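# Move yellow sponge to desk, keep cartons shelved

## Task

A little yellow sponge sits on a shelf, hidden behind some cartons. Get the sponge onto the desk and make sure all cartons end up resting on a shelf. The robot must not tip over or be left leaning, or the task fails. Anything that stays in place only because the robot is holding or propping it does not count.

## Robot and tools

ROBOT. The robot is a Hello Robot Stretch 3 with a single arm. It has a two-wheeled base (0.33 m long, 0.34 m wide), a lift that carries the arm up and down a mast, and a telescoping arm that reaches out to the robot's right side. The gripper has no forward-back motion of its own along the base's heading; to shift it that way, drive the base. The base turns in place about the point between its drive wheels, which is 0.05 m behind its front edge. With the arm pulled in and the wrist folded, an in-place turn sweeps a radius of 0.28 m; a level, unfolded gripper reaches past that circle.

FRAMES. Base frame: origin on the floor between the drive wheels, x ahead, y to the left, z up. hand_pose is reported in this frame, at the point where closed fingertips meet; with all wrist joints at zero its x axis points up, y back toward the mast, z toward the rear. Odometry frame is the base frame as it was when the scene began. Heading is positive to the left, between -3.142 and 3.142.

TOOLS.
execute_actions: argument "actions" is a list holding one action (or empty, which only reports state and images). An action may contain "base", "joints", or both, plus optional "contact_limits"; its motions start together. "cameras" picks which images come back: any of head_camera, nav_camera, wrist_camera, or all (null or omitted also means all; [] means none).
- base: exactly one command, and it is a relative move from the base's last reported position. {"translate_m": d} drives straight d metres, positive forward, range -1 to 1. {"rotate_rad": d} turns in place by d radians, positive is counter-clockwise seen from above, range -3.2 to 3.2. There is no sideways motion.
- joints: a single object keyed by joint name, each value an absolute target (not an offset). lift_m 0 to 1.1 m (arm height). arm_m 0 to 0.52 m (extension). wrist_yaw_rad -1.345 to 4.42 (0 aligns gripper with the arm, positive swings toward the robot's front, 3.0 folds it over the base). wrist_pitch_rad -1.57 to 0.451 (0 level, negative tips fingers down). wrist_roll_rad -2.911 to 2.911 (0 means fingers side by side, level). gripper_m -0.089 to 0.179 (larger is wider; actual fingertip gap is smaller than the value by about 0.007 when almost shut and 0.025 when fully open, and is zero under 0.007). head_pan_rad -3.953 to 1.73 (0 ahead, positive left, -1.57 looks along the arm). head_tilt_rad -1.53 to 0.419 (0 level, negative down). Done tolerances: lift and arm ±0.004, gripper ±0.004, wrist yaw/roll and head ±0.02, pitch ±0.05.
- contact_limits: only arm_m, a motor effort in percent (1 to 100) at which the arm's motion halts with contact_stop (negative sign when retracting). Smaller is gentler, but too small stops immediately; values above the maximum are clipped. It also caps the arm's holding force until the next action.
An unknown key or out-of-range number rejects the whole call and nothing moves. Any joint or base left out of an action may still be driving toward an earlier target, unreported. No action runs beyond 15 s. If a result reports a stop, later motion and finish calls in that same reply are skipped.
wait: "seconds" 0 to 10; commands nothing, then returns state and images.
zoom_image: "camera" plus "region" [x0, y0, x1, y1] in pixels from the image's top-left, at most 504 by 504, taken from that camera's latest full image.
finished_scene: "scene" is the current scene's number; it ends the scene for good and reports success. Only call it once the goal holds by itself.

RESULTS. base_status and joint_status give how each motion ended: done (for the base, wheels turned the full amount even if slipping), off_target (stopped short, may still push), contact_stop, time_out, torque_fault (these drop the old target). on_its_own covers things not commanded in this call; "held at" is a held target, not the actual position. motor_effort is percent of max, positive toward higher joint values, with the peak in brackets; readings carry fixed bias and noise. Wheel effort positive means pushing forward. An effort outside its rest range hints at contact or load. lidar_m: 12 distances from the base origin, 30-degree sectors starting straight ahead and going counter-clockwise (4th left, 7th behind, 10th right), in a plane 0.17 m high, range 0.15 to 12 m, "-" means nothing; it misses tabletops, glass, thin legs, and may be blocked by the mast or robot parts. wrist_depth_mm (45 to 1000) and head_depth_mm (280 to 4000, image is sideways) are 7x7 grids of median depths, row by row from top left. base_odometry counts wheel turns only; turned_by_wheels and turned_by_imu give turning since the last result; base_tilt gives forward and right lean in degrees, with an offset of up to about 4.

STOPS AND SLACK. Arm and lift stop themselves on firm contact and then go limp until recommanded; a limp lift may sink under load or keep pressing. Base, wrist and head keep pushing. A wrist servo pushed hard for seconds shuts off for 10 s.

GRIPPING. Command gripper_m below the object's width to grasp; lower squeezes harder, but the stall guard may ease off, letting heavy or slick items slip; resend a different value to squeeze again. To let go, open at least 0.02 beyond where the fingers met the object. Neither the reading nor done confirms a grasp; check images.

SPEED. The base is fast (0.30 m/s, 1.9 rad/s) only when stowed: lift_m under 0.30, arm_m under 0.03, wrist_yaw_rad over 2.54; otherwise 0.10 m/s and 0.63 rad/s.

AVOID. Fold or unfold the wrist only with lift_m in 0.32 to 0.95, wrist_pitch_rad -0.4 and roll near 0; once folded, lift may go down to 0.25. With yaw below -0.4 keep pitch at -0.5 or lower. Pushing against something rigid with the gripper above about 0.45 m can tip the robot, more so with a raised contact limit or a repeated push. Don't drive while gripping or pressing on fixed things, and beware snagging furniture, especially reversing. If tilt appears, undo the last move in small steps, free the gripper, and lower lift_m to about 0.2. Avoid drops, slams and hard pushes; loose objects may occasionally get nudged, so confirm the final state.

Each tool is called after "Emit:" by a JSON object that holds its "op" and its "data", one argument or row to a line.

## Session

Emit:
{"op": "execute_actions", "data": {
  "actions": []
}}

Scene clock: 0.00 s.
base_odometry: x=+0.000 y=+0.000 heading=+0.000 (m, m, rad; odometry frame)
turned_by_wheels: +0.000 (rad since the last result)
turned_by_imu: +0.000 (rad since the last result)
base_tilt: forward=+1.2 right=+1.2 (deg)
lidar_m: 2.51 2.16 2.64 1.78 1.47 1.46 1.61 1.83 1.64 1.87 2.31 2.30
head_depth_mm: 2215 2308 2315 2354 2370 2382 2170 / 2301 2471 2477 2523 2521 2559 2183 / 2287 2649 2690 2732 2727 2775 2177 / 2280 2901 2908 2975 2998 2953 2180 / 2263 3097 3203 3294 3305 3146 2210 / 2260 3121 3168 3182 3217 3114 2190 / 2055 2891 2953 2906 2880 2725 2211
base_status: not commanded
joint_positions: lift_m=+0.480 arm_m=+0.001 wrist_yaw_rad=+2.834 wrist_pitch_rad=-0.387 wrist_roll_rad=-0.002 gripper_m=+0.037 head_pan_rad=-0.015 head_tilt_rad=+0.013
joint_status: not commanded
motor_effort: left_wheel=+0 right_wheel=+1 lift_m=+35 arm_m=+0 wrist_yaw_rad=+0 wrist_pitch_rad=+10 wrist_roll_rad=+0 gripper_m=+0 head_pan_rad=-1 head_tilt_rad=+2 (%)
hand_pose: x=+0.0479 y=+0.0718 z=+0.4993 quat_wxyz=(+0.241, +0.705, +0.028, +0.666) (m; base frame)
wrist_depth_mm: - - - - - - - / - - - - - - - / - - - - - - - / - - - - - - - / 911 887 899 916 955 914 934 / 775 - 795 763 789 774 771 / 650 - 649 652 639 661 659
pictures: head_camera (sideways: a quarter turn clockwise sets it upright), nav_camera (sideways: a quarter turn counterclockwise sets it upright), wrist_camera
Images, in order (width x height): head_camera 896x504, nav_camera 672x504, wrist_camera 644x364.

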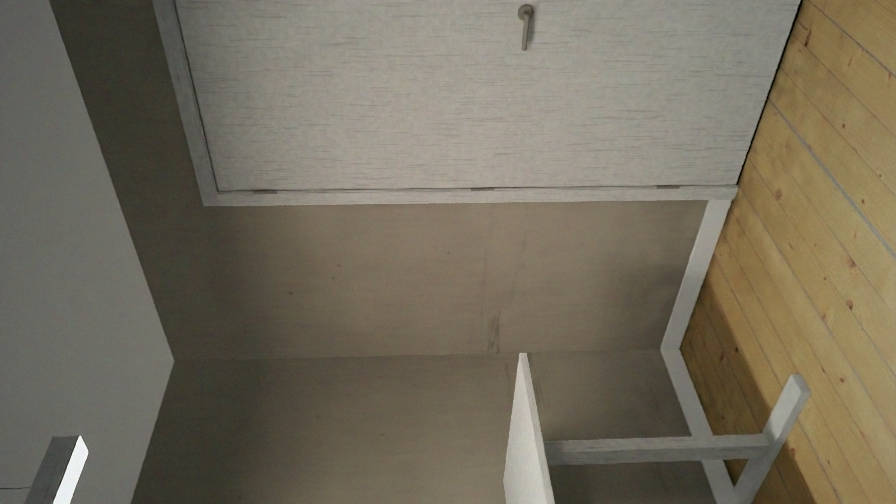

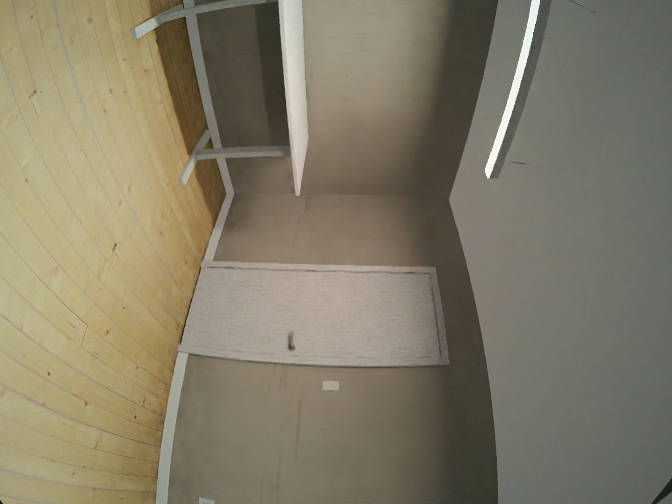

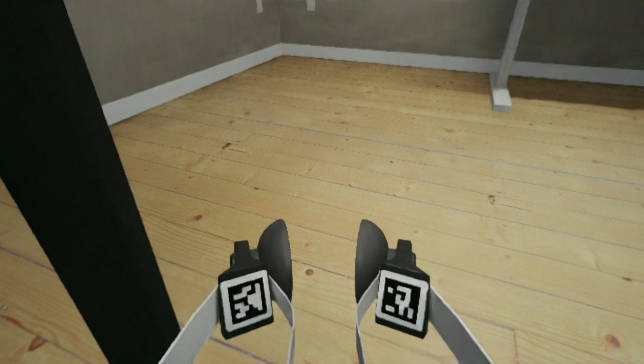

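Emit:
{"op": "execute_actions", "data": {
  "actions": [
    {"joints":{"head_pan_rad":1.5,"head_tilt_rad":-0.3}}
  ],
  "cameras": ["head_camera","nav_camera"]
}}

Emit:
{"op": "execute_actions", "data": {
  "actions": [
    {"joints":{"head_pan_rad":-1.5,"head_tilt_rad":-0.3}}
  ],
  "cameras": ["head_camera","nav_camera"]
}}

Emit:
{"op": "execute_actions", "data": {
  "actions": [
    {"joints":{"head_pan_rad":-3.1,"head_tilt_rad":-0.3}}
  ],
  "cameras": ["head_camera","nav_camera"]
}}

Scene clock: 5.27 s.
base_odometry: x=+0.000 y=+0.000 heading=+0.000 (m, m, rad; odometry frame)
turned_by_wheels: +0.000 (rad since the last result)
turned_by_imu: +0.001 (rad since the last result)
base_tilt: forward=+1.1 right=+1.2 (deg)
lidar_m: 2.51 2.16 2.64 1.79 1.46 1.45 1.61 1.83 1.64 1.87 2.30 2.30
head_depth_mm: 2381 2510 2652 2807 2446 1860 1498 / 2501 2674 2811 2988 2436 1855 1488 / 2401 2566 2749 2909 2458 1865 1507 / 2121 2244 2378 2507 2455 1874 1495 / 1888 1997 2070 2206 2263 1878 1495 / 1704 1792 1862 1963 2068 1881 1521 / 1554 1616 1688 1766 1834 1845 1520
base_status: not commanded
joint_positions: lift_m=+0.480 arm_m=+0.001 wrist_yaw_rad=+2.834 wrist_pitch_rad=-0.387 wrist_roll_rad=-0.002 gripper_m=+0.037 head_pan_rad=+1.493 head_tilt_rad=-0.296
joint_status: all done
motor_effort: left_wheel=+0(0) right_wheel=+1(1) lift_m=+36(36) arm_m=+0(0) wrist_yaw_rad=-1(0) wrist_pitch_rad=+9(10) wrist_roll_rad=+0(0) gripper_m=+0(0) head_pan_rad=+4(43) head_tilt_rad=-2(18) (%)
hand_pose: x=+0.0479 y=+0.0718 z=+0.4993 quat_wxyz=(+0.241, +0.705, +0.028, +0.666) (m; base frame)
wrist_depth_mm: - - - - - - - / - - - - - - - / - - - - - - - / - - - - - - - / 927 937 888 918 952 907 923 / 759 - 798 767 790 782 779 / 682 - 649 661 629 659 674
pictures: head_camera (sideways: a quarter turn clockwise sets it upright), nav_camera (sideways: a quarter turn counterclockwise sets it upright)
Images, in order (width x height): head_camera 896x504, nav_camera 672x504.

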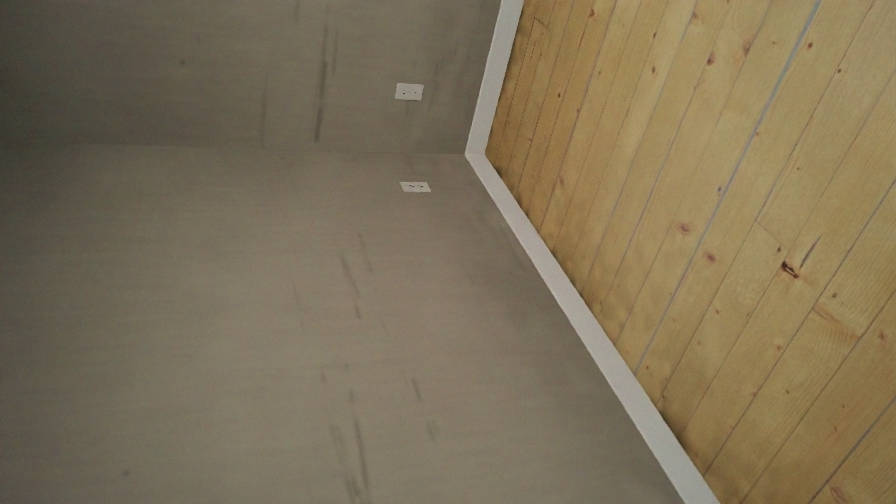

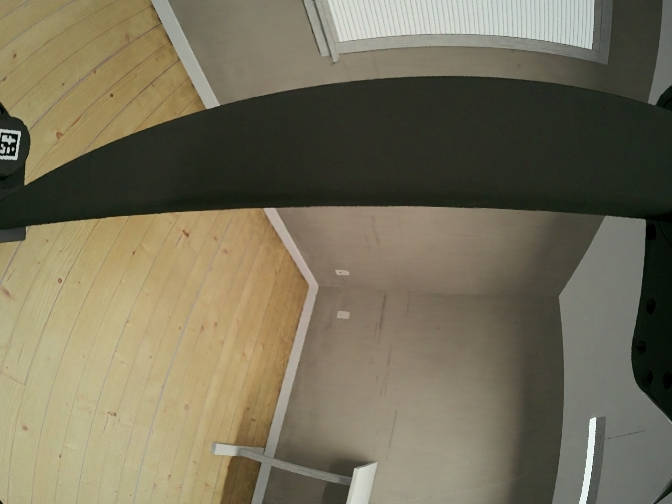

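Scene clock: 7.23 s.
base_odometry: x=+0.000 y=+0.000 heading=+0.000 (m, m, rad; odometry frame)
turned_by_wheels: +0.000 (rad since the last result)
turned_by_imu: +0.000 (rad since the last result)
base_tilt: forward=+1.2 right=+1.1 (deg)
lidar_m: 2.51 2.16 2.64 1.78 1.47 1.46 1.61 1.82 1.65 1.88 2.31 2.30
head_depth_mm: 2025 1864 1825 1942 2119 1841 1489 / 2213 2241 2404 2453 2277 1858 1499 / 2321 2387 2612 2693 2382 1858 1510 / 2171 2269 2460 2601 2474 1866 1506 / 2540 2694 2822 3027 2501 1882 1510 / 2372 2446 2578 2769 2466 1884 1506 / 2222 2316 2394 2521 2499 1879 1520
base_status: not commanded
joint_positions: lift_m=+0.480 arm_m=+0.001 wrist_yaw_rad=+2.834 wrist_pitch_rad=-0.387 wrist_roll_rad=-0.002 gripper_m=+0.037 head_pan_rad=-1.493 head_tilt_rad=-0.296
joint_status: all done
motor_effort: left_wheel=+0(0) right_wheel=+0(1) lift_m=+36(36) arm_m=+0(0) wrist_yaw_rad=+0(1) wrist_pitch_rad=+10(10) wrist_roll_rad=+0(0) gripper_m=+0(1) head_pan_rad=-4(45) head_tilt_rad=-1(0) (%)
hand_pose: x=+0.0479 y=+0.0718 z=+0.4993 quat_wxyz=(+0.241, +0.705, +0.028, +0.666) (m; base frame)
wrist_depth_mm: - - - - - - - / - - - - - - - / - - - - - - - / - - - - - - - / 950 913 920 928 932 922 926 / 772 - 795 758 784 757 758 / 672 - 629 650 634 674 667
pictures: head_camera (sideways: a quarter turn clockwise sets it upright), nav_camera (sideways: a quarter turn counterclockwise sets it upright)
Images, in order (width x height): head_camera 896x504, nav_camera 672x504.

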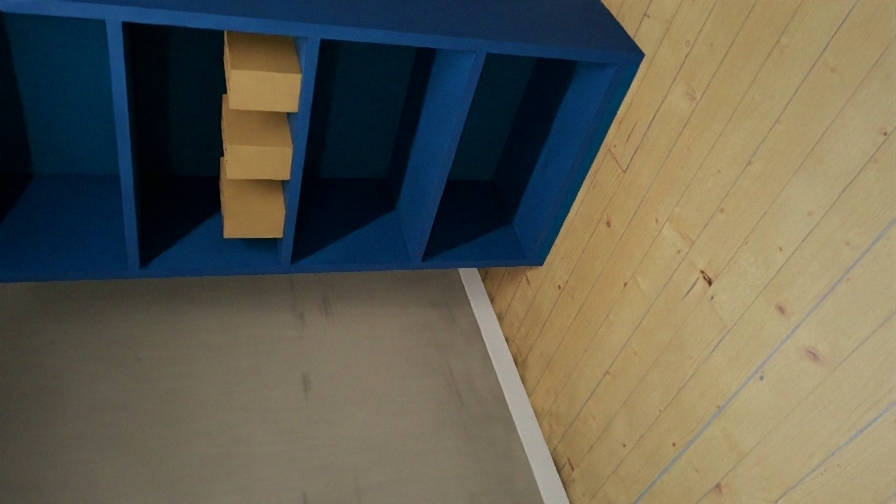

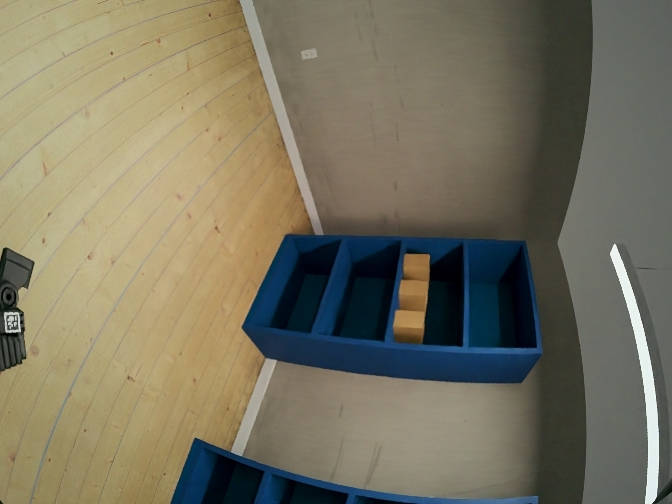

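Scene clock: 8.60 s.
base_odometry: x=+0.000 y=+0.000 heading=+0.000 (m, m, rad; odometry frame)
turned_by_wheels: +0.000 (rad since the last result)
turned_by_imu: +0.000 (rad since the last result)
base_tilt: forward=+1.4 right=+1.0 (deg)
lidar_m: 2.52 2.16 2.64 1.78 1.47 1.45 1.61 1.82 1.65 1.88 2.31 2.29
head_depth_mm: 1391 1463 1545 1620 1723 1769 1487 / 1497 1579 1664 1769 1885 1855 1496 / 1616 1694 1805 1928 2066 1862 1494 / 1757 1875 1995 2127 2258 1875 1504 / 1930 2044 2193 2403 2415 1873 1508 / 2122 2261 2419 2541 2461 1884 1509 / 2086 2166 2259 2362 2073 1879 1517
base_status: not commanded
joint_positions: lift_m=+0.480 arm_m=+0.001 wrist_yaw_rad=+2.834 wrist_pitch_rad=-0.387 wrist_roll_rad=-0.002 gripper_m=+0.037 head_pan_rad=-3.093 head_tilt_rad=-0.296
joint_status: all done
motor_effort: left_wheel=+0(0) right_wheel=+0(1) lift_m=+36(36) arm_m=+0(0) wrist_yaw_rad=+0(0) wrist_pitch_rad=+10(10) wrist_roll_rad=+0(0) gripper_m=+0(0) head_pan_rad=-4(43) head_tilt_rad=-2(1) (%)
hand_pose: x=+0.0479 y=+0.0718 z=+0.4993 quat_wxyz=(+0.241, +0.705, +0.028, +0.666) (m; base frame)
wrist_depth_mm: - - - - - - - / - - - - - - - / - - - - - - - / - - - - - - - / 952 900 922 910 958 899 926 / 761 - 802 792 788 765 771 / 657 - 638 674 647 657 659
pictures: head_camera (sideways: a quarter turn clockwise sets it upright), nav_camera (sideways: a quarter turn counterclockwise sets it upright)
Images, in order (width x height): head_camera 896x504, nav_camera 672x504.

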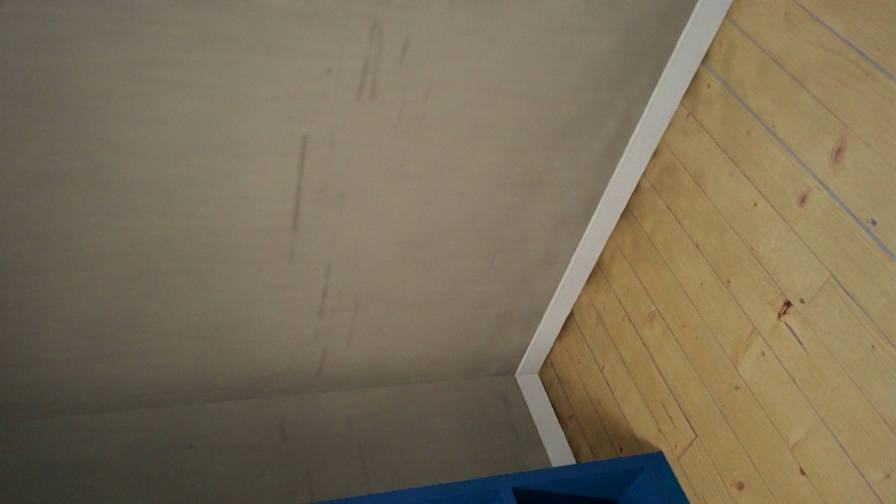

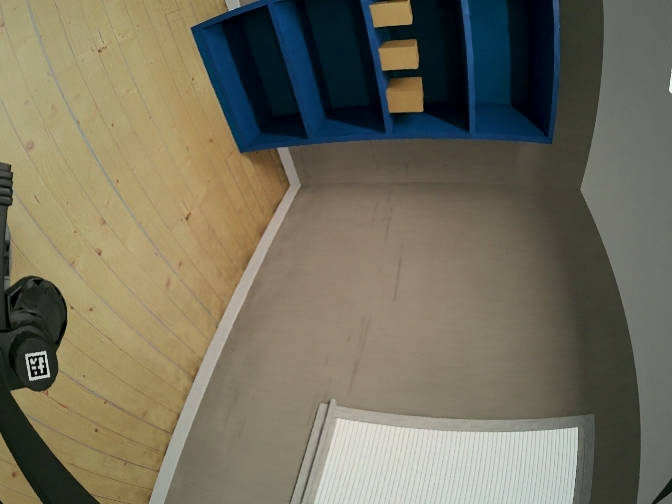

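Emit:
{"op": "execute_actions", "data": {
  "actions": [
    {"joints":{"head_pan_rad":-2.2,"head_tilt_rad":-0.2}}
  ],
  "cameras": ["head_camera","nav_camera"]
}}

Scene clock: 13.70 s.
base_odometry: x=+0.000 y=+0.000 heading=+0.000 (m, m, rad; odometry frame)
turned_by_wheels: +0.000 (rad since the last result)
turned_by_imu: +0.001 (rad since the last result)
base_tilt: forward=+1.2 right=+1.1 (deg)
lidar_m: 2.52 2.16 2.64 1.78 1.47 1.46 1.61 1.83 1.65 1.87 2.31 2.29
head_depth_mm: 1804 1863 1640 2066 2016 1928 1612 / 1820 1881 1962 2101 2036 1929 1626 / 1828 1903 1985 2104 1920 1895 1620 / 1856 1938 2051 2173 2258 2100 1633 / 1884 1961 2067 2186 2289 2102 1648 / 1879 1983 2084 2195 2315 2113 1637 / 1910 2005 2093 2174 2283 2065 1640
base_status: not commanded
joint_positions: lift_m=+0.480 arm_m=+0.001 wrist_yaw_rad=+2.834 wrist_pitch_rad=-0.387 wrist_roll_rad=-0.002 gripper_m=+0.037 head_pan_rad=-2.207 head_tilt_rad=-0.211
joint_status: all done
motor_effort: left_wheel=+1(0) right_wheel=+1(1) lift_m=+36(36) arm_m=+0(0) wrist_yaw_rad=+0(1) wrist_pitch_rad=+10(10) wrist_roll_rad=+0(0) gripper_m=+0(0) head_pan_rad=+4(42) head_tilt_rad=+4(11) (%)
hand_pose: x=+0.0479 y=+0.0718 z=+0.4993 quat_wxyz=(+0.241, +0.705, +0.028, +0.666) (m; base frame)
wrist_depth_mm: - - - - - - - / - - - - - - - / - - - - - - - / - - - - - - - / 904 946 940 908 962 899 900 / 760 - 795 774 780 775 760 / 659 - 635 666 630 655 661
pictures: head_camera (sideways: a quarter turn clockwise sets it upright), nav_camera (sideways: a quarter turn counterclockwise sets it upright)
Images, in order (width x height): head_camera 896x504, nav_camera 672x504.

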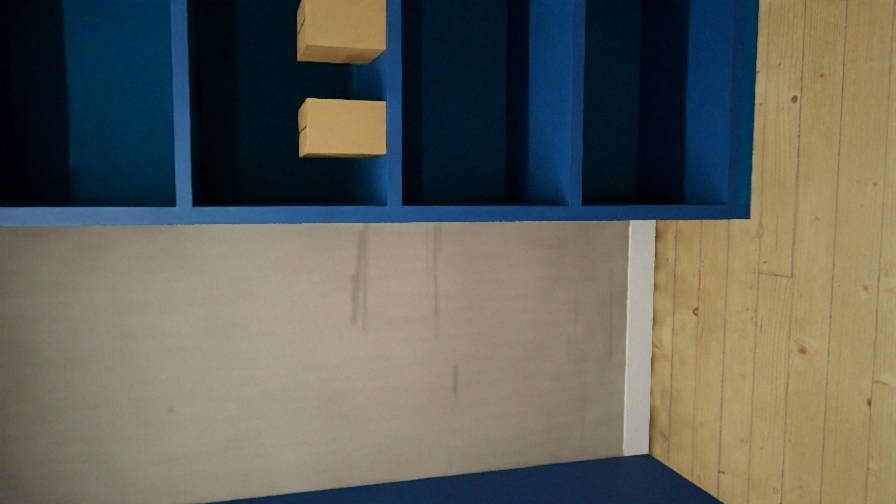

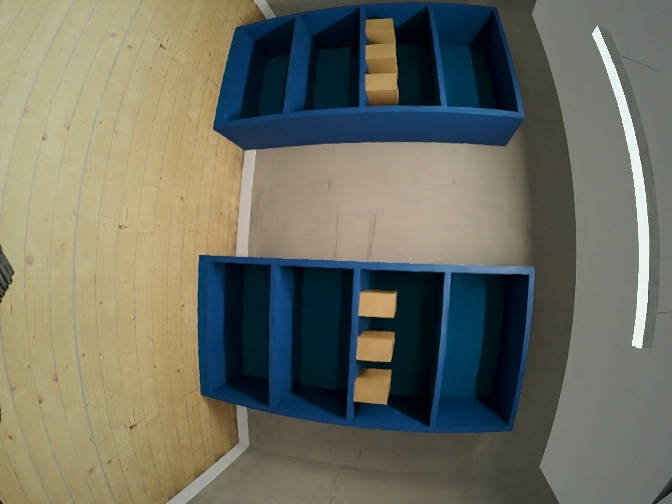

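Emit:
{"op": "execute_actions", "data": {
  "actions": [
    {"base":{"rotate_rad":-2.63},"joints":{"lift_m":0.25,"head_pan_rad":0.3}}
  ],
  "cameras": []
}}

Emit:
{"op": "execute_actions", "data": {
  "actions": [
    {"base":{"translate_m":1.0}}
  ],
  "cameras": ["head_camera"]
}}

Scene clock: 31.60 s.
base_odometry: x=+0.000 y=+0.000 heading=-2.630 (m, m, rad; odometry frame)
turned_by_wheels: -2.630 (rad since the last result)
turned_by_imu: -2.604 (rad since the last result)
base_tilt: forward=+1.3 right=+1.0 (deg)
lidar_m: 1.82 1.64 1.87 2.31 2.30 2.52 2.16 2.18 1.79 1.46 1.46 1.61
head_depth_mm: 1846 1920 1715 2147 2019 1947 1616 / 1841 1900 1718 2110 2035 1953 1626 / 1849 1916 2000 2146 2047 1953 1626 / 1837 1901 1977 2111 2054 1972 1630 / 1804 1926 1985 2120 2236 2007 1638 / 1841 1920 2021 2120 2243 2107 1650 / 1832 1914 2015 2121 2235 2102 1651
base_status: done
joint_positions: lift_m=+0.250 arm_m=+0.001 wrist_yaw_rad=+2.834 wrist_pitch_rad=-0.387 wrist_roll_rad=-0.002 gripper_m=+0.037 head_pan_rad=+0.293 head_tilt_rad=-0.210
joint_status: all done
motor_effort: left_wheel=+1(6) right_wheel=-1(8) lift_m=+21(32) arm_m=-1(0) wrist_yaw_rad=+1(1) wrist_pitch_rad=+10(10) wrist_roll_rad=+0(0) gripper_m=+0(0) head_pan_rad=+3(45) head_tilt_rad=+4(4) (%)
hand_pose: x=+0.0479 y=+0.0717 z=+0.2701 quat_wxyz=(+0.241, +0.705, +0.029, +0.666) (m; base frame)
wrist_depth_mm: - - - - - - - / - - - - - - - / - 955 948 969 947 911 964 / - 729 735 713 719 701 718 / - 573 579 584 575 573 575 / 492 - 507 479 489 483 485 / 440 - - 417 404 416 409
pictures: none
No camera images: the call's "cameras" was empty. Leave "cameras" out to get every camera's image.

Scene clock: 36.63 s.
base_odometry: x=-0.872 y=-0.490 heading=-2.630 (m, m, rad; odometry frame)
turned_by_wheels: +0.000 (rad since the last result)
turned_by_imu: +0.006 (rad since the last result)
base_tilt: forward=+1.2 right=+1.0 (deg)
lidar_m: 0.84 0.92 0.81 1.43 2.64 2.93 3.13 2.65 1.36 1.12 1.11 1.24
head_depth_mm: 988 1054 1091 710 738 1228 963 / 983 1051 1095 899 788 1237 965 / 982 1046 1098 973 745 1238 965 / 975 1049 1080 698 726 1237 967 / 979 1041 1097 1072 803 1246 975 / 977 1041 1087 862 760 1249 971 / 978 1040 1085 698 721 1202 978
base_status: done
joint_positions: lift_m=+0.250 arm_m=+0.001 wrist_yaw_rad=+2.834 wrist_pitch_rad=-0.387 wrist_roll_rad=-0.002 gripper_m=+0.037 head_pan_rad=+0.293 head_tilt_rad=-0.210
joint_status: not commanded
motor_effort: left_wheel=+0(9) right_wheel=-1(6) lift_m=+22(22) arm_m=+0(1) wrist_yaw_rad=+0(0) wrist_pitch_rad=+10(10) wrist_roll_rad=+1(1) gripper_m=+0(0) head_pan_rad=+3(4) head_tilt_rad=+4(4) (%)
hand_pose: x=+0.0479 y=+0.0717 z=+0.2701 quat_wxyz=(+0.241, +0.705, +0.029, +0.666) (m; base frame)
wrist_depth_mm: - - - - - 794 898 / - - - - - 878 920 / - 949 926 936 870 778 744 / - 720 727 717 710 693 629 / - 586 578 568 588 563 574 / 480 - 492 485 491 487 478 / 443 - - 413 403 418 415
pictures: head_camera (sideways: a quarter turn clockwise sets it upright)
Images, in order (width x height): head_camera 896x504.

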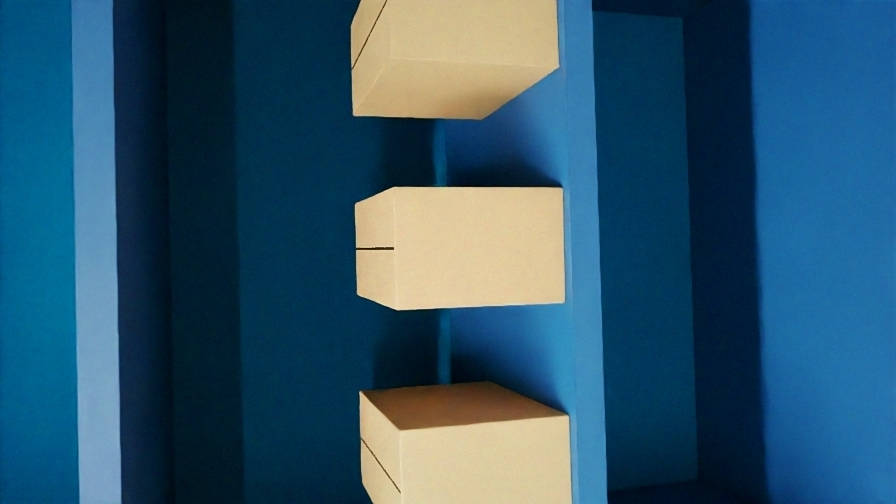

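Emit:
{"op": "execute_actions", "data": {
  "actions": [
    {"base":{"translate_m":0.16}}
  ],
  "cameras": ["head_camera"]
}}

Emit:
{"op": "execute_actions", "data": {
  "actions": [
    {"base":{"rotate_rad":1.87},"joints":{"head_pan_rad":-1.57,"head_tilt_rad":-0.4}}
  ],
  "cameras": ["head_camera","nav_camera"]
}}

Scene clock: 45.53 s.
base_odometry: x=-1.011 y=-0.568 heading=-2.630 (m, m, rad; odometry frame)
turned_by_wheels: +0.000 (rad since the last result)
turned_by_imu: +0.002 (rad since the last result)
base_tilt: forward=+1.3 right=+1.2 (deg)
lidar_m: 0.69 1.01 0.71 1.41 2.70 2.98 3.28 2.51 1.29 1.07 1.06 0.68
head_depth_mm: 488 914 952 556 578 1104 968 / 484 910 952 669 634 1111 966 / 481 909 953 987 708 1108 972 / 476 906 949 556 576 1110 971 / 471 901 947 555 574 1113 974 / 466 899 942 973 680 1108 974 / 462 898 942 742 682 1107 977
base_status: done
joint_positions: lift_m=+0.250 arm_m=+0.001 wrist_yaw_rad=+2.834 wrist_pitch_rad=-0.387 wrist_roll_rad=-0.002 gripper_m=+0.037 head_pan_rad=+0.293 head_tilt_rad=-0.210
joint_status: not commanded
motor_effort: left_wheel=+0(7) right_wheel=-1(6) lift_m=+22(22) arm_m=+0(0) wrist_yaw_rad=+0(0) wrist_pitch_rad=+10(10) wrist_roll_rad=+0(0) gripper_m=+0(0) head_pan_rad=+4(3) head_tilt_rad=+4(3) (%)
hand_pose: x=+0.0479 y=+0.0717 z=+0.2700 quat_wxyz=(+0.241, +0.705, +0.029, +0.666) (m; base frame)
wrist_depth_mm: - - - - 730 857 786 / - - - - 775 905 816 / - 954 949 928 779 754 770 / - 700 719 706 691 610 579 / - 577 586 567 583 566 509 / 499 - 501 484 482 484 488 / 440 - - 416 409 411 408
pictures: head_camera (sideways: a quarter turn clockwise sets it upright)
Images, in order (width x height): head_camera 896x504.

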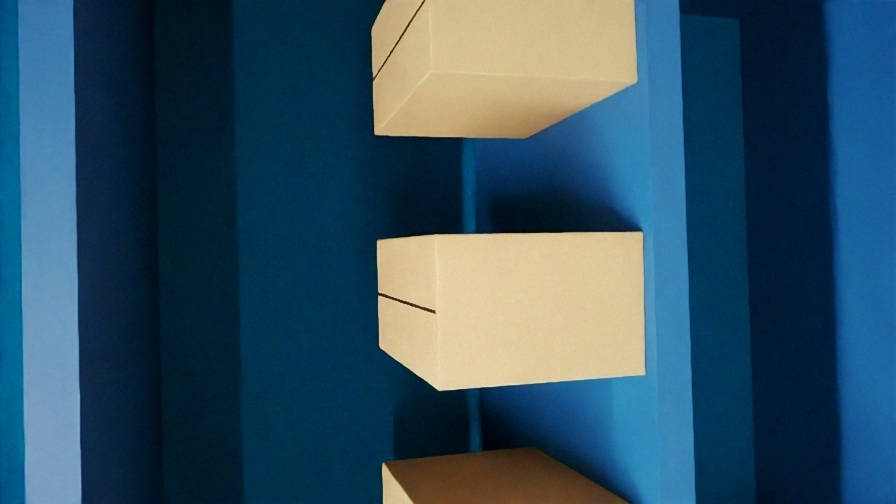

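Scene clock: 47.90 s.
base_odometry: x=-1.011 y=-0.568 heading=-0.760 (m, m, rad; odometry frame)
turned_by_wheels: +1.870 (rad since the last result)
turned_by_imu: +1.850 (rad since the last result)
base_tilt: forward=+1.1 right=+1.0 (deg)
lidar_m: 2.25 2.75 3.59 3.28 1.60 1.12 1.06 1.08 0.68 1.01 0.71 1.38
head_depth_mm: 853 903 555 595 1159 984 859 / 856 901 701 654 1163 990 861 / 854 921 971 689 1162 993 862 / 850 906 548 591 1165 992 866 / 847 902 551 591 1164 996 843 / 849 910 948 668 1162 1000 846 / 846 901 712 655 1159 1001 848
base_status: done
joint_positions: lift_m=+0.250 arm_m=+0.001 wrist_yaw_rad=+2.834 wrist_pitch_rad=-0.387 wrist_roll_rad=-0.002 gripper_m=+0.037 head_pan_rad=-1.563 head_tilt_rad=-0.395
joint_status: all done
motor_effort: left_wheel=-2(5) right_wheel=+3(12) lift_m=+22(22) arm_m=-1(0) wrist_yaw_rad=-1(0) wrist_pitch_rad=+10(10) wrist_roll_rad=+0(0) gripper_m=+0(0) head_pan_rad=-4(44) head_tilt_rad=-1(15) (%)
hand_pose: x=+0.0479 y=+0.0717 z=+0.2700 quat_wxyz=(+0.241, +0.705, +0.029, +0.666) (m; base frame)
wrist_depth_mm: - - - - - - - / - - - - - - - / - 947 937 938 968 941 959 / - 696 703 706 736 710 728 / 553 570 579 570 579 577 582 / 485 - 499 485 494 476 497 / 439 - - 413 403 418 423
pictures: head_camera (sideways: a quarter turn clockwise sets it upright), nav_camera (sideways: a quarter turn counterclockwise sets it upright)
Images, in order (width x height): head_camera 896x504, nav_camera 672x504.

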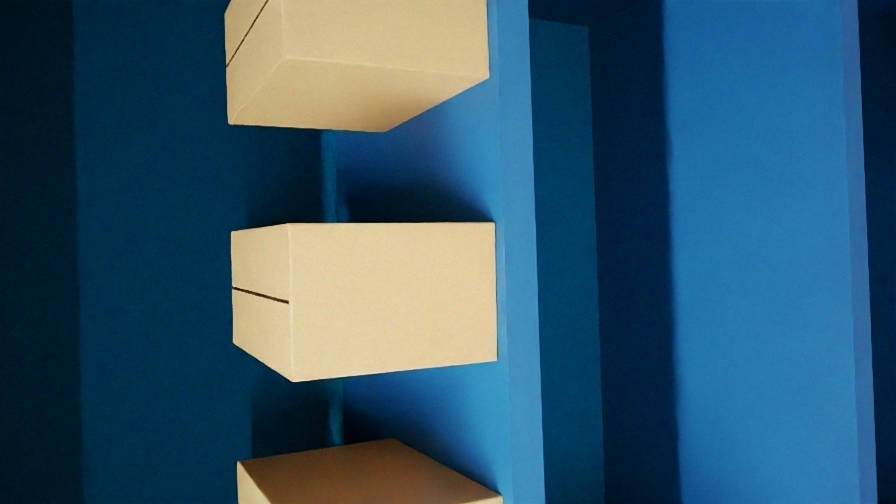

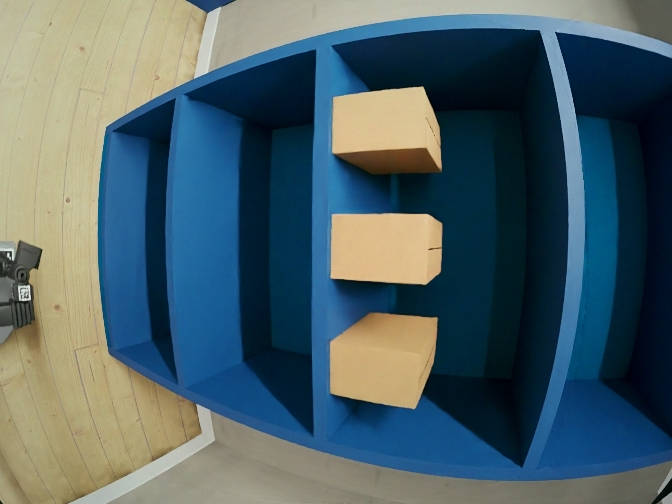

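Emit:
{"op": "execute_actions", "data": {
  "actions": [
    {"base":{"translate_m":-0.2},"joints":{"head_tilt_rad":-0.3,"head_pan_rad":-1.4}}
  ],
  "cameras": ["head_camera","nav_camera"]
}}

Emit:
{"op": "execute_actions", "data": {
  "actions": [
    {"base":{"translate_m":0.4},"joints":{"head_pan_rad":-1.8}}
  ],
  "cameras": ["head_camera","nav_camera"]
}}

Scene clock: 58.30 s.
base_odometry: x=-1.156 y=-0.430 heading=-0.760 (m, m, rad; odometry frame)
turned_by_wheels: +0.000 (rad since the last result)
turned_by_imu: +0.000 (rad since the last result)
base_tilt: forward=+1.2 right=+1.2 (deg)
lidar_m: 2.44 2.97 3.82 3.30 1.30 0.91 0.86 0.88 0.60 0.62 0.97 0.86
head_depth_mm: 845 893 943 786 633 1014 875 / 841 904 656 571 603 1086 879 / 828 915 750 582 612 1084 876 / 815 932 994 853 676 1087 887 / 801 941 767 684 677 1087 884 / 791 950 682 604 641 1100 885 / 776 963 1000 623 653 1103 889
base_status: done
joint_positions: lift_m=+0.250 arm_m=+0.001 wrist_yaw_rad=+2.834 wrist_pitch_rad=-0.388 wrist_roll_rad=-0.002 gripper_m=+0.037 head_pan_rad=-1.407 head_tilt_rad=-0.310
joint_status: all done
motor_effort: left_wheel=-2(7) right_wheel=+3(8) lift_m=+22(22) arm_m=-1(1) wrist_yaw_rad=-1(0) wrist_pitch_rad=+10(10) wrist_roll_rad=+0(1) gripper_m=+0(0) head_pan_rad=+4(20) head_tilt_rad=+3(13) (%)
hand_pose: x=+0.0479 y=+0.0717 z=+0.2700 quat_wxyz=(+0.241, +0.705, +0.029, +0.666) (m; base frame)
wrist_depth_mm: - - - - - - - / - - - - - - - / - 949 941 955 962 951 941 / - 724 725 714 729 712 704 / 557 587 580 572 586 572 572 / 483 - 493 477 490 476 477 / 440 - - 411 399 413 417
pictures: head_camera (sideways: a quarter turn clockwise sets it upright), nav_camera (sideways: a quarter turn counterclockwise sets it upright)
Images, in order (width x height): head_camera 896x504, nav_camera 672x504.

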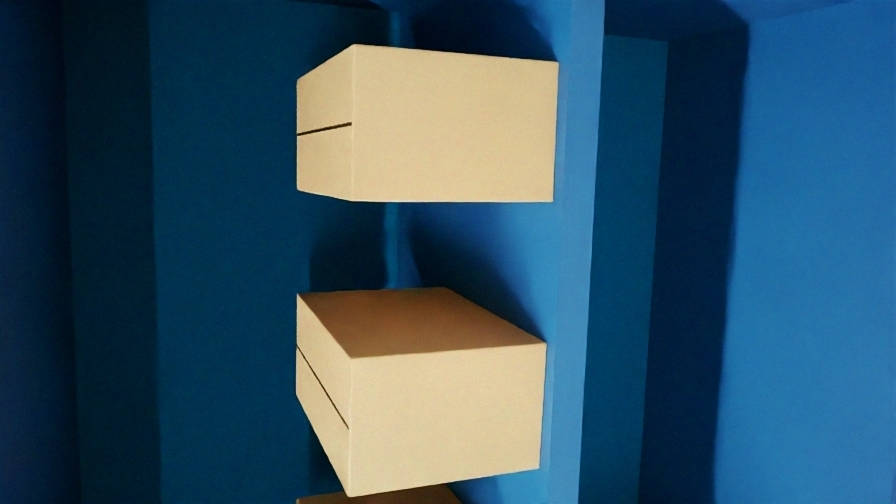

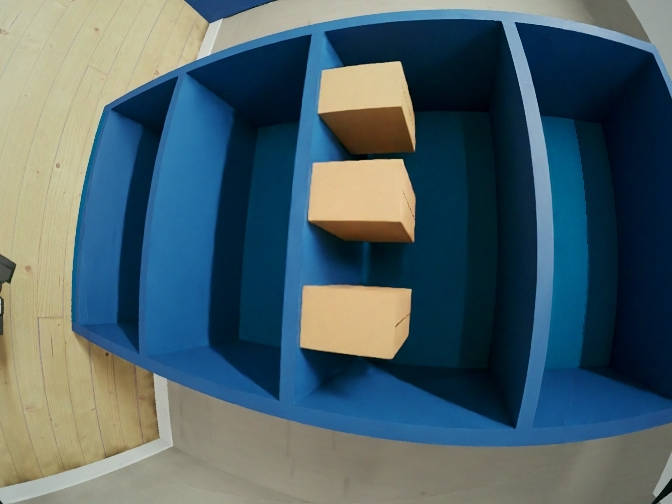

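Scene clock: 61.30 s.
base_odometry: x=-0.866 y=-0.706 heading=-0.760 (m, m, rad; odometry frame)
turned_by_wheels: +0.000 (rad since the last result)
turned_by_imu: +0.003 (rad since the last result)
base_tilt: forward=+1.1 right=+1.2 (deg)
lidar_m: 2.05 2.55 3.32 3.26 1.90 1.33 1.26 0.82 0.80 1.00 0.60 1.22
head_depth_mm: 853 993 692 665 1087 1080 874 / 840 976 813 773 1219 1083 878 / 826 956 987 591 629 1090 876 / 814 930 670 577 612 1089 882 / 801 905 941 761 645 1089 881 / 786 884 943 859 620 1105 886 / 773 866 892 535 563 1090 889
base_status: done
joint_positions: lift_m=+0.250 arm_m=+0.001 wrist_yaw_rad=+2.834 wrist_pitch_rad=-0.388 wrist_roll_rad=-0.002 gripper_m=+0.037 head_pan_rad=-1.793 head_tilt_rad=-0.310
joint_status: all done
motor_effort: left_wheel=-1(4) right_wheel=+3(10) lift_m=+22(22) arm_m=-1(1) wrist_yaw_rad=+0(1) wrist_pitch_rad=+10(10) wrist_roll_rad=+0(1) gripper_m=+1(0) head_pan_rad=-4(31) head_tilt_rad=+4(4) (%)
hand_pose: x=+0.0479 y=+0.0717 z=+0.2700 quat_wxyz=(+0.241, +0.705, +0.029, +0.666) (m; base frame)
wrist_depth_mm: - - - - - - - / - - - - - - - / - 945 935 943 936 951 942 / - 722 736 716 722 713 721 / 567 578 577 568 585 577 581 / 483 - 491 483 489 481 479 / 435 - - 415 407 418 417
pictures: head_camera (sideways: a quarter turn clockwise sets it upright), nav_camera (sideways: a quarter turn counterclockwise sets it upright)
Images, in order (width x height): head_camera 896x504, nav_camera 672x504.

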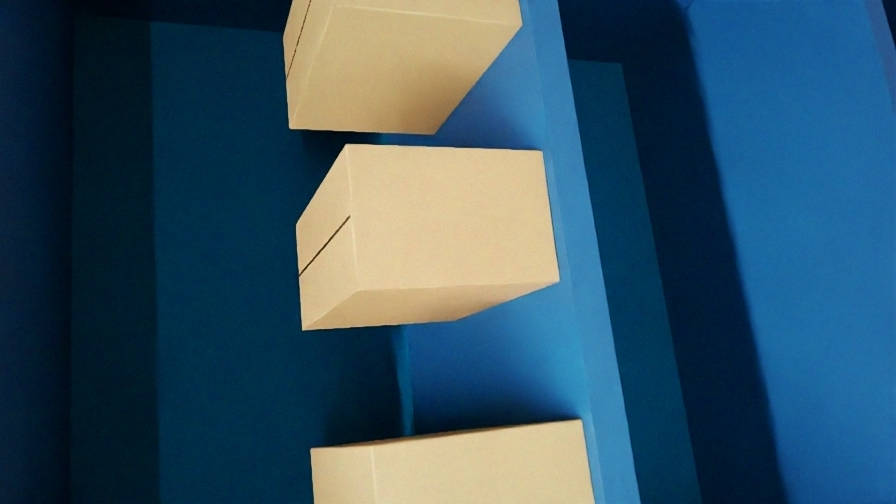

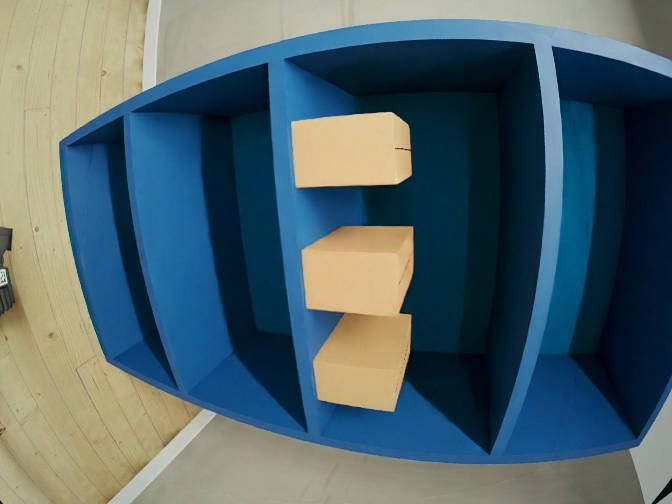

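Emit:
{"op": "execute_actions", "data": {
  "actions": [
    {"base":{"translate_m":1.0},"joints":{"head_pan_rad":-1.2}}
  ],
  "cameras": ["head_camera","nav_camera"]
}}

Scene clock: 69.23 s.
base_odometry: x=-0.142 y=-1.395 heading=-0.760 (m, m, rad; odometry frame)
turned_by_wheels: +0.000 (rad since the last result)
turned_by_imu: +0.007 (rad since the last result)
base_tilt: forward=+1.2 right=+1.1 (deg)
lidar_m: 1.50 1.54 2.03 3.35 3.36 2.37 2.25 0.87 0.96 0.50 0.50 1.10
head_depth_mm: 776 828 883 942 1007 1081 1172 / 484 541 610 702 831 1013 1172 / 409 434 463 496 536 586 645 / 813 899 936 752 611 1091 884 / 799 928 676 589 595 1093 886 / 786 965 682 573 613 1098 884 / 776 997 789 613 686 1102 892
base_status: done
joint_positions: lift_m=+0.250 arm_m=+0.001 wrist_yaw_rad=+2.834 wrist_pitch_rad=-0.388 wrist_roll_rad=-0.002 gripper_m=+0.037 head_pan_rad=-1.207 head_tilt_rad=-0.309
joint_status: all done
motor_effort: left_wheel=-2(5) right_wheel=+3(11) lift_m=+22(22) arm_m=-1(1) wrist_yaw_rad=+0(1) wrist_pitch_rad=+10(10) wrist_roll_rad=+0(0) gripper_m=+1(0) head_pan_rad=+4(40) head_tilt_rad=+4(4) (%)
hand_pose: x=+0.0479 y=+0.0716 z=+0.2700 quat_wxyz=(+0.241, +0.705, +0.029, +0.666) (m; base frame)
wrist_depth_mm: - - - - - - - / - - - - - - - / - 944 949 916 939 964 947 / - 705 716 722 717 723 704 / 560 585 569 576 591 573 568 / 483 - 498 482 497 482 477 / 440 - - 413 404 416 414
pictures: head_camera (sideways: a quarter turn clockwise sets it upright), nav_camera (sideways: a quarter turn counterclockwise sets it upright)
Images, in order (width x height): head_camera 896x504, nav_camera 672x504.

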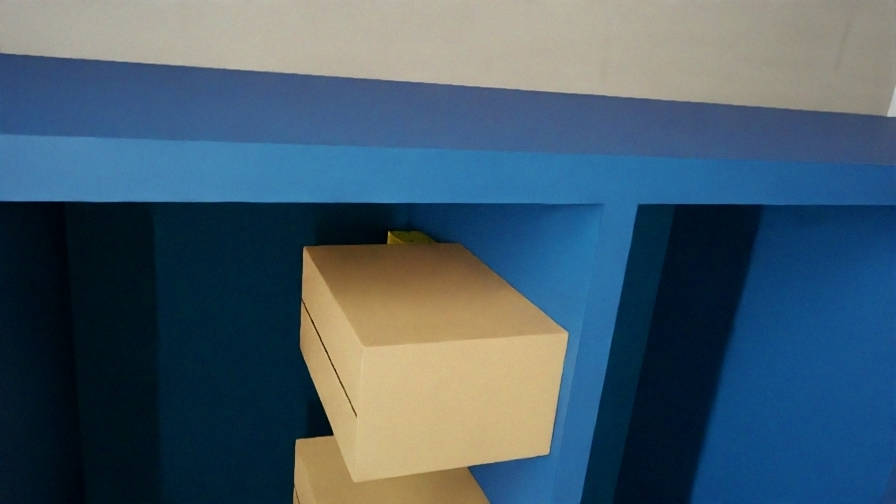

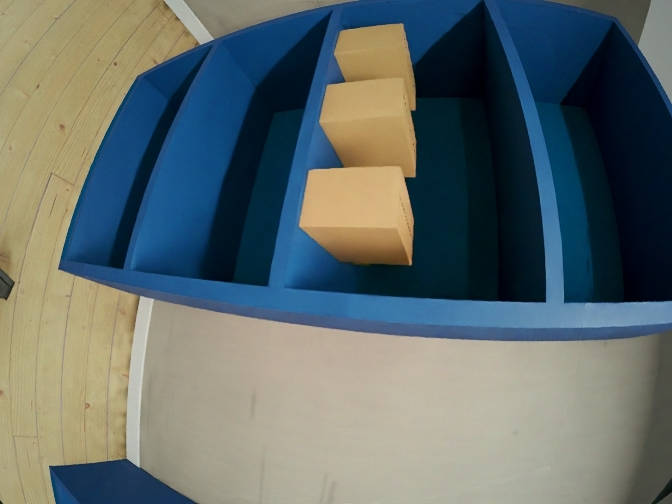

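Emit:
{"op": "execute_actions", "data": {
  "actions": [
    {"joints":{"lift_m":0.9,"wrist_pitch_rad":-0.4}}
  ],
  "cameras": []
}}

Emit:
{"op": "execute_actions", "data": {
  "actions": [
    {"joints":{"wrist_yaw_rad":0.0,"gripper_m":0.179}}
  ]
}}

Scene clock: 81.57 s.
base_odometry: x=-0.142 y=-1.395 heading=-0.760 (m, m, rad; odometry frame)
turned_by_wheels: +0.000 (rad since the last result)
turned_by_imu: +0.002 (rad since the last result)
base_tilt: forward=+1.1 right=+1.1 (deg)
lidar_m: 1.50 1.54 2.03 3.34 3.37 2.38 2.26 0.87 0.96 0.50 0.50 1.09
head_depth_mm: 775 829 882 935 1004 1080 1168 / 486 541 614 704 829 1014 1171 / 409 435 464 496 537 586 646 / 815 899 936 754 612 1090 880 / 799 926 676 590 593 1090 886 / 788 963 686 573 612 1101 885 / 775 996 787 613 686 1101 887
base_status: not commanded
joint_positions: lift_m=+0.900 arm_m=+0.001 wrist_yaw_rad=+2.834 wrist_pitch_rad=-0.415 wrist_roll_rad=-0.002 gripper_m=+0.037 head_pan_rad=-1.207 head_tilt_rad=-0.309
joint_status: all done
motor_effort: left_wheel=-2(2) right_wheel=+3(3) lift_m=+49(52) arm_m=-1(1) wrist_yaw_rad=+0(1) wrist_pitch_rad=+9(10) wrist_roll_rad=+0(0) gripper_m=+0(0) head_pan_rad=+3(4) head_tilt_rad=+4(4) (%)
hand_pose: x=+0.0469 y=+0.0685 z=+0.9129 quat_wxyz=(+0.250, +0.705, +0.038, +0.662) (m; base frame)
wrist_depth_mm: - - - - - - - / - - - - - - - / - - - - - - - / - - - - - - - / - - - - - - - / - - - - - - - / - - - - - - -
pictures: none
No camera images: the call's "cameras" was empty. Leave "cameras" out to get every camera's image.

Scene clock: 84.00 s.
base_odometry: x=-0.142 y=-1.395 heading=-0.760 (m, m, rad; odometry frame)
turned_by_wheels: +0.000 (rad since the last result)
turned_by_imu: +0.001 (rad since the last result)
base_tilt: forward=+1.1 right=+1.1 (deg)
lidar_m: 1.50 1.53 2.02 3.32 3.37 2.38 2.25 0.87 0.96 0.50 0.50 1.10
head_depth_mm: 777 827 881 941 1006 1080 1165 / 485 541 614 705 829 1009 1196 / 409 434 463 496 535 585 644 / 817 899 942 750 611 1092 881 / 799 928 678 590 595 1092 884 / 788 963 684 573 611 1102 887 / 774 997 790 612 683 1100 891
base_status: not commanded
joint_positions: lift_m=+0.900 arm_m=+0.001 wrist_yaw_rad=+0.003 wrist_pitch_rad=-0.415 wrist_roll_rad=-0.002 gripper_m=+0.179 head_pan_rad=-1.207 head_tilt_rad=-0.309
joint_status: all done
motor_effort: left_wheel=-1(2) right_wheel=+3(3) lift_m=+49(49) arm_m=-1(1) wrist_yaw_rad=-3(3) wrist_pitch_rad=+9(9) wrist_roll_rad=+0(0) gripper_m=+0(84) head_pan_rad=+4(3) head_tilt_rad=+3(3) (%)
hand_pose: x=-0.0208 y=-0.3705 z=+0.9129 quat_wxyz=(+0.693, +0.147, -0.691, -0.145) (m; base frame)
wrist_depth_mm: 216 273 607 659 651 661 685 / 234 272 572 698 709 727 731 / 719 265 585 760 773 775 780 / 780 288 563 855 858 887 813 / 725 322 567 955 942 967 799 / 626 353 555 - - - 752 / - 512 544 - - - -
pictures: head_camera (sideways: a quarter turn clockwise sets it upright), nav_camera (sideways: a quarter turn counterclockwise sets it upright), wrist_camera
Images, in order (width x height): head_camera 896x504, nav_camera 672x504, wrist_camera 644x364.

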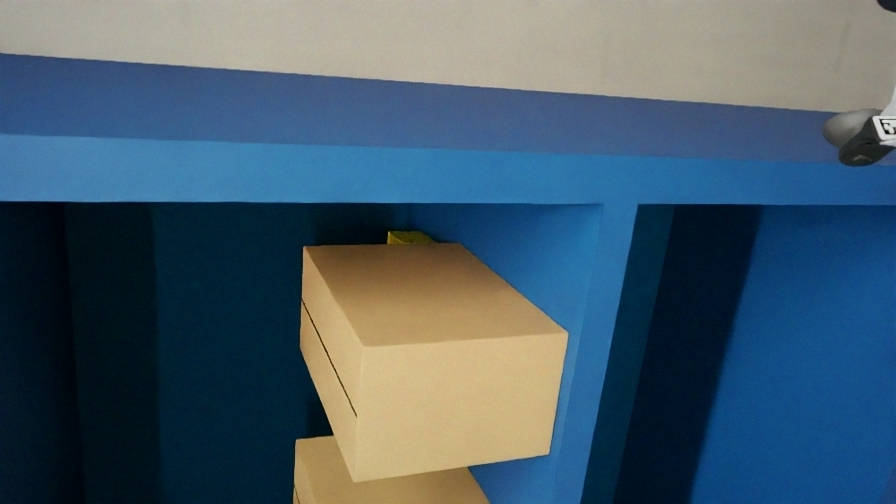

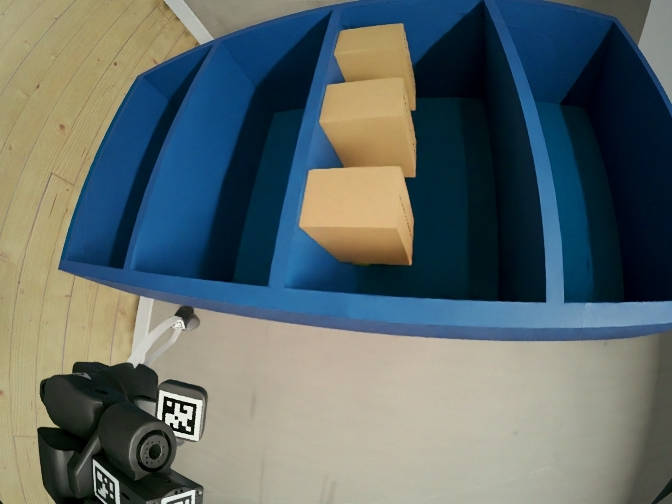

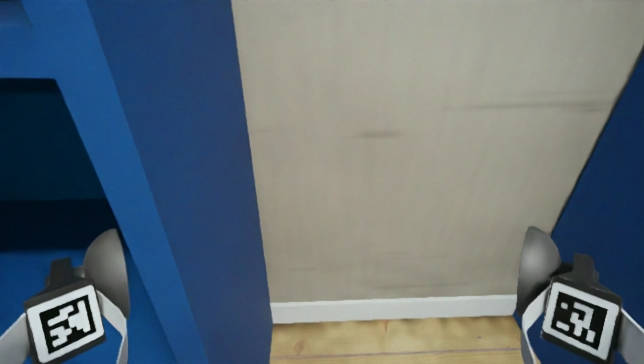

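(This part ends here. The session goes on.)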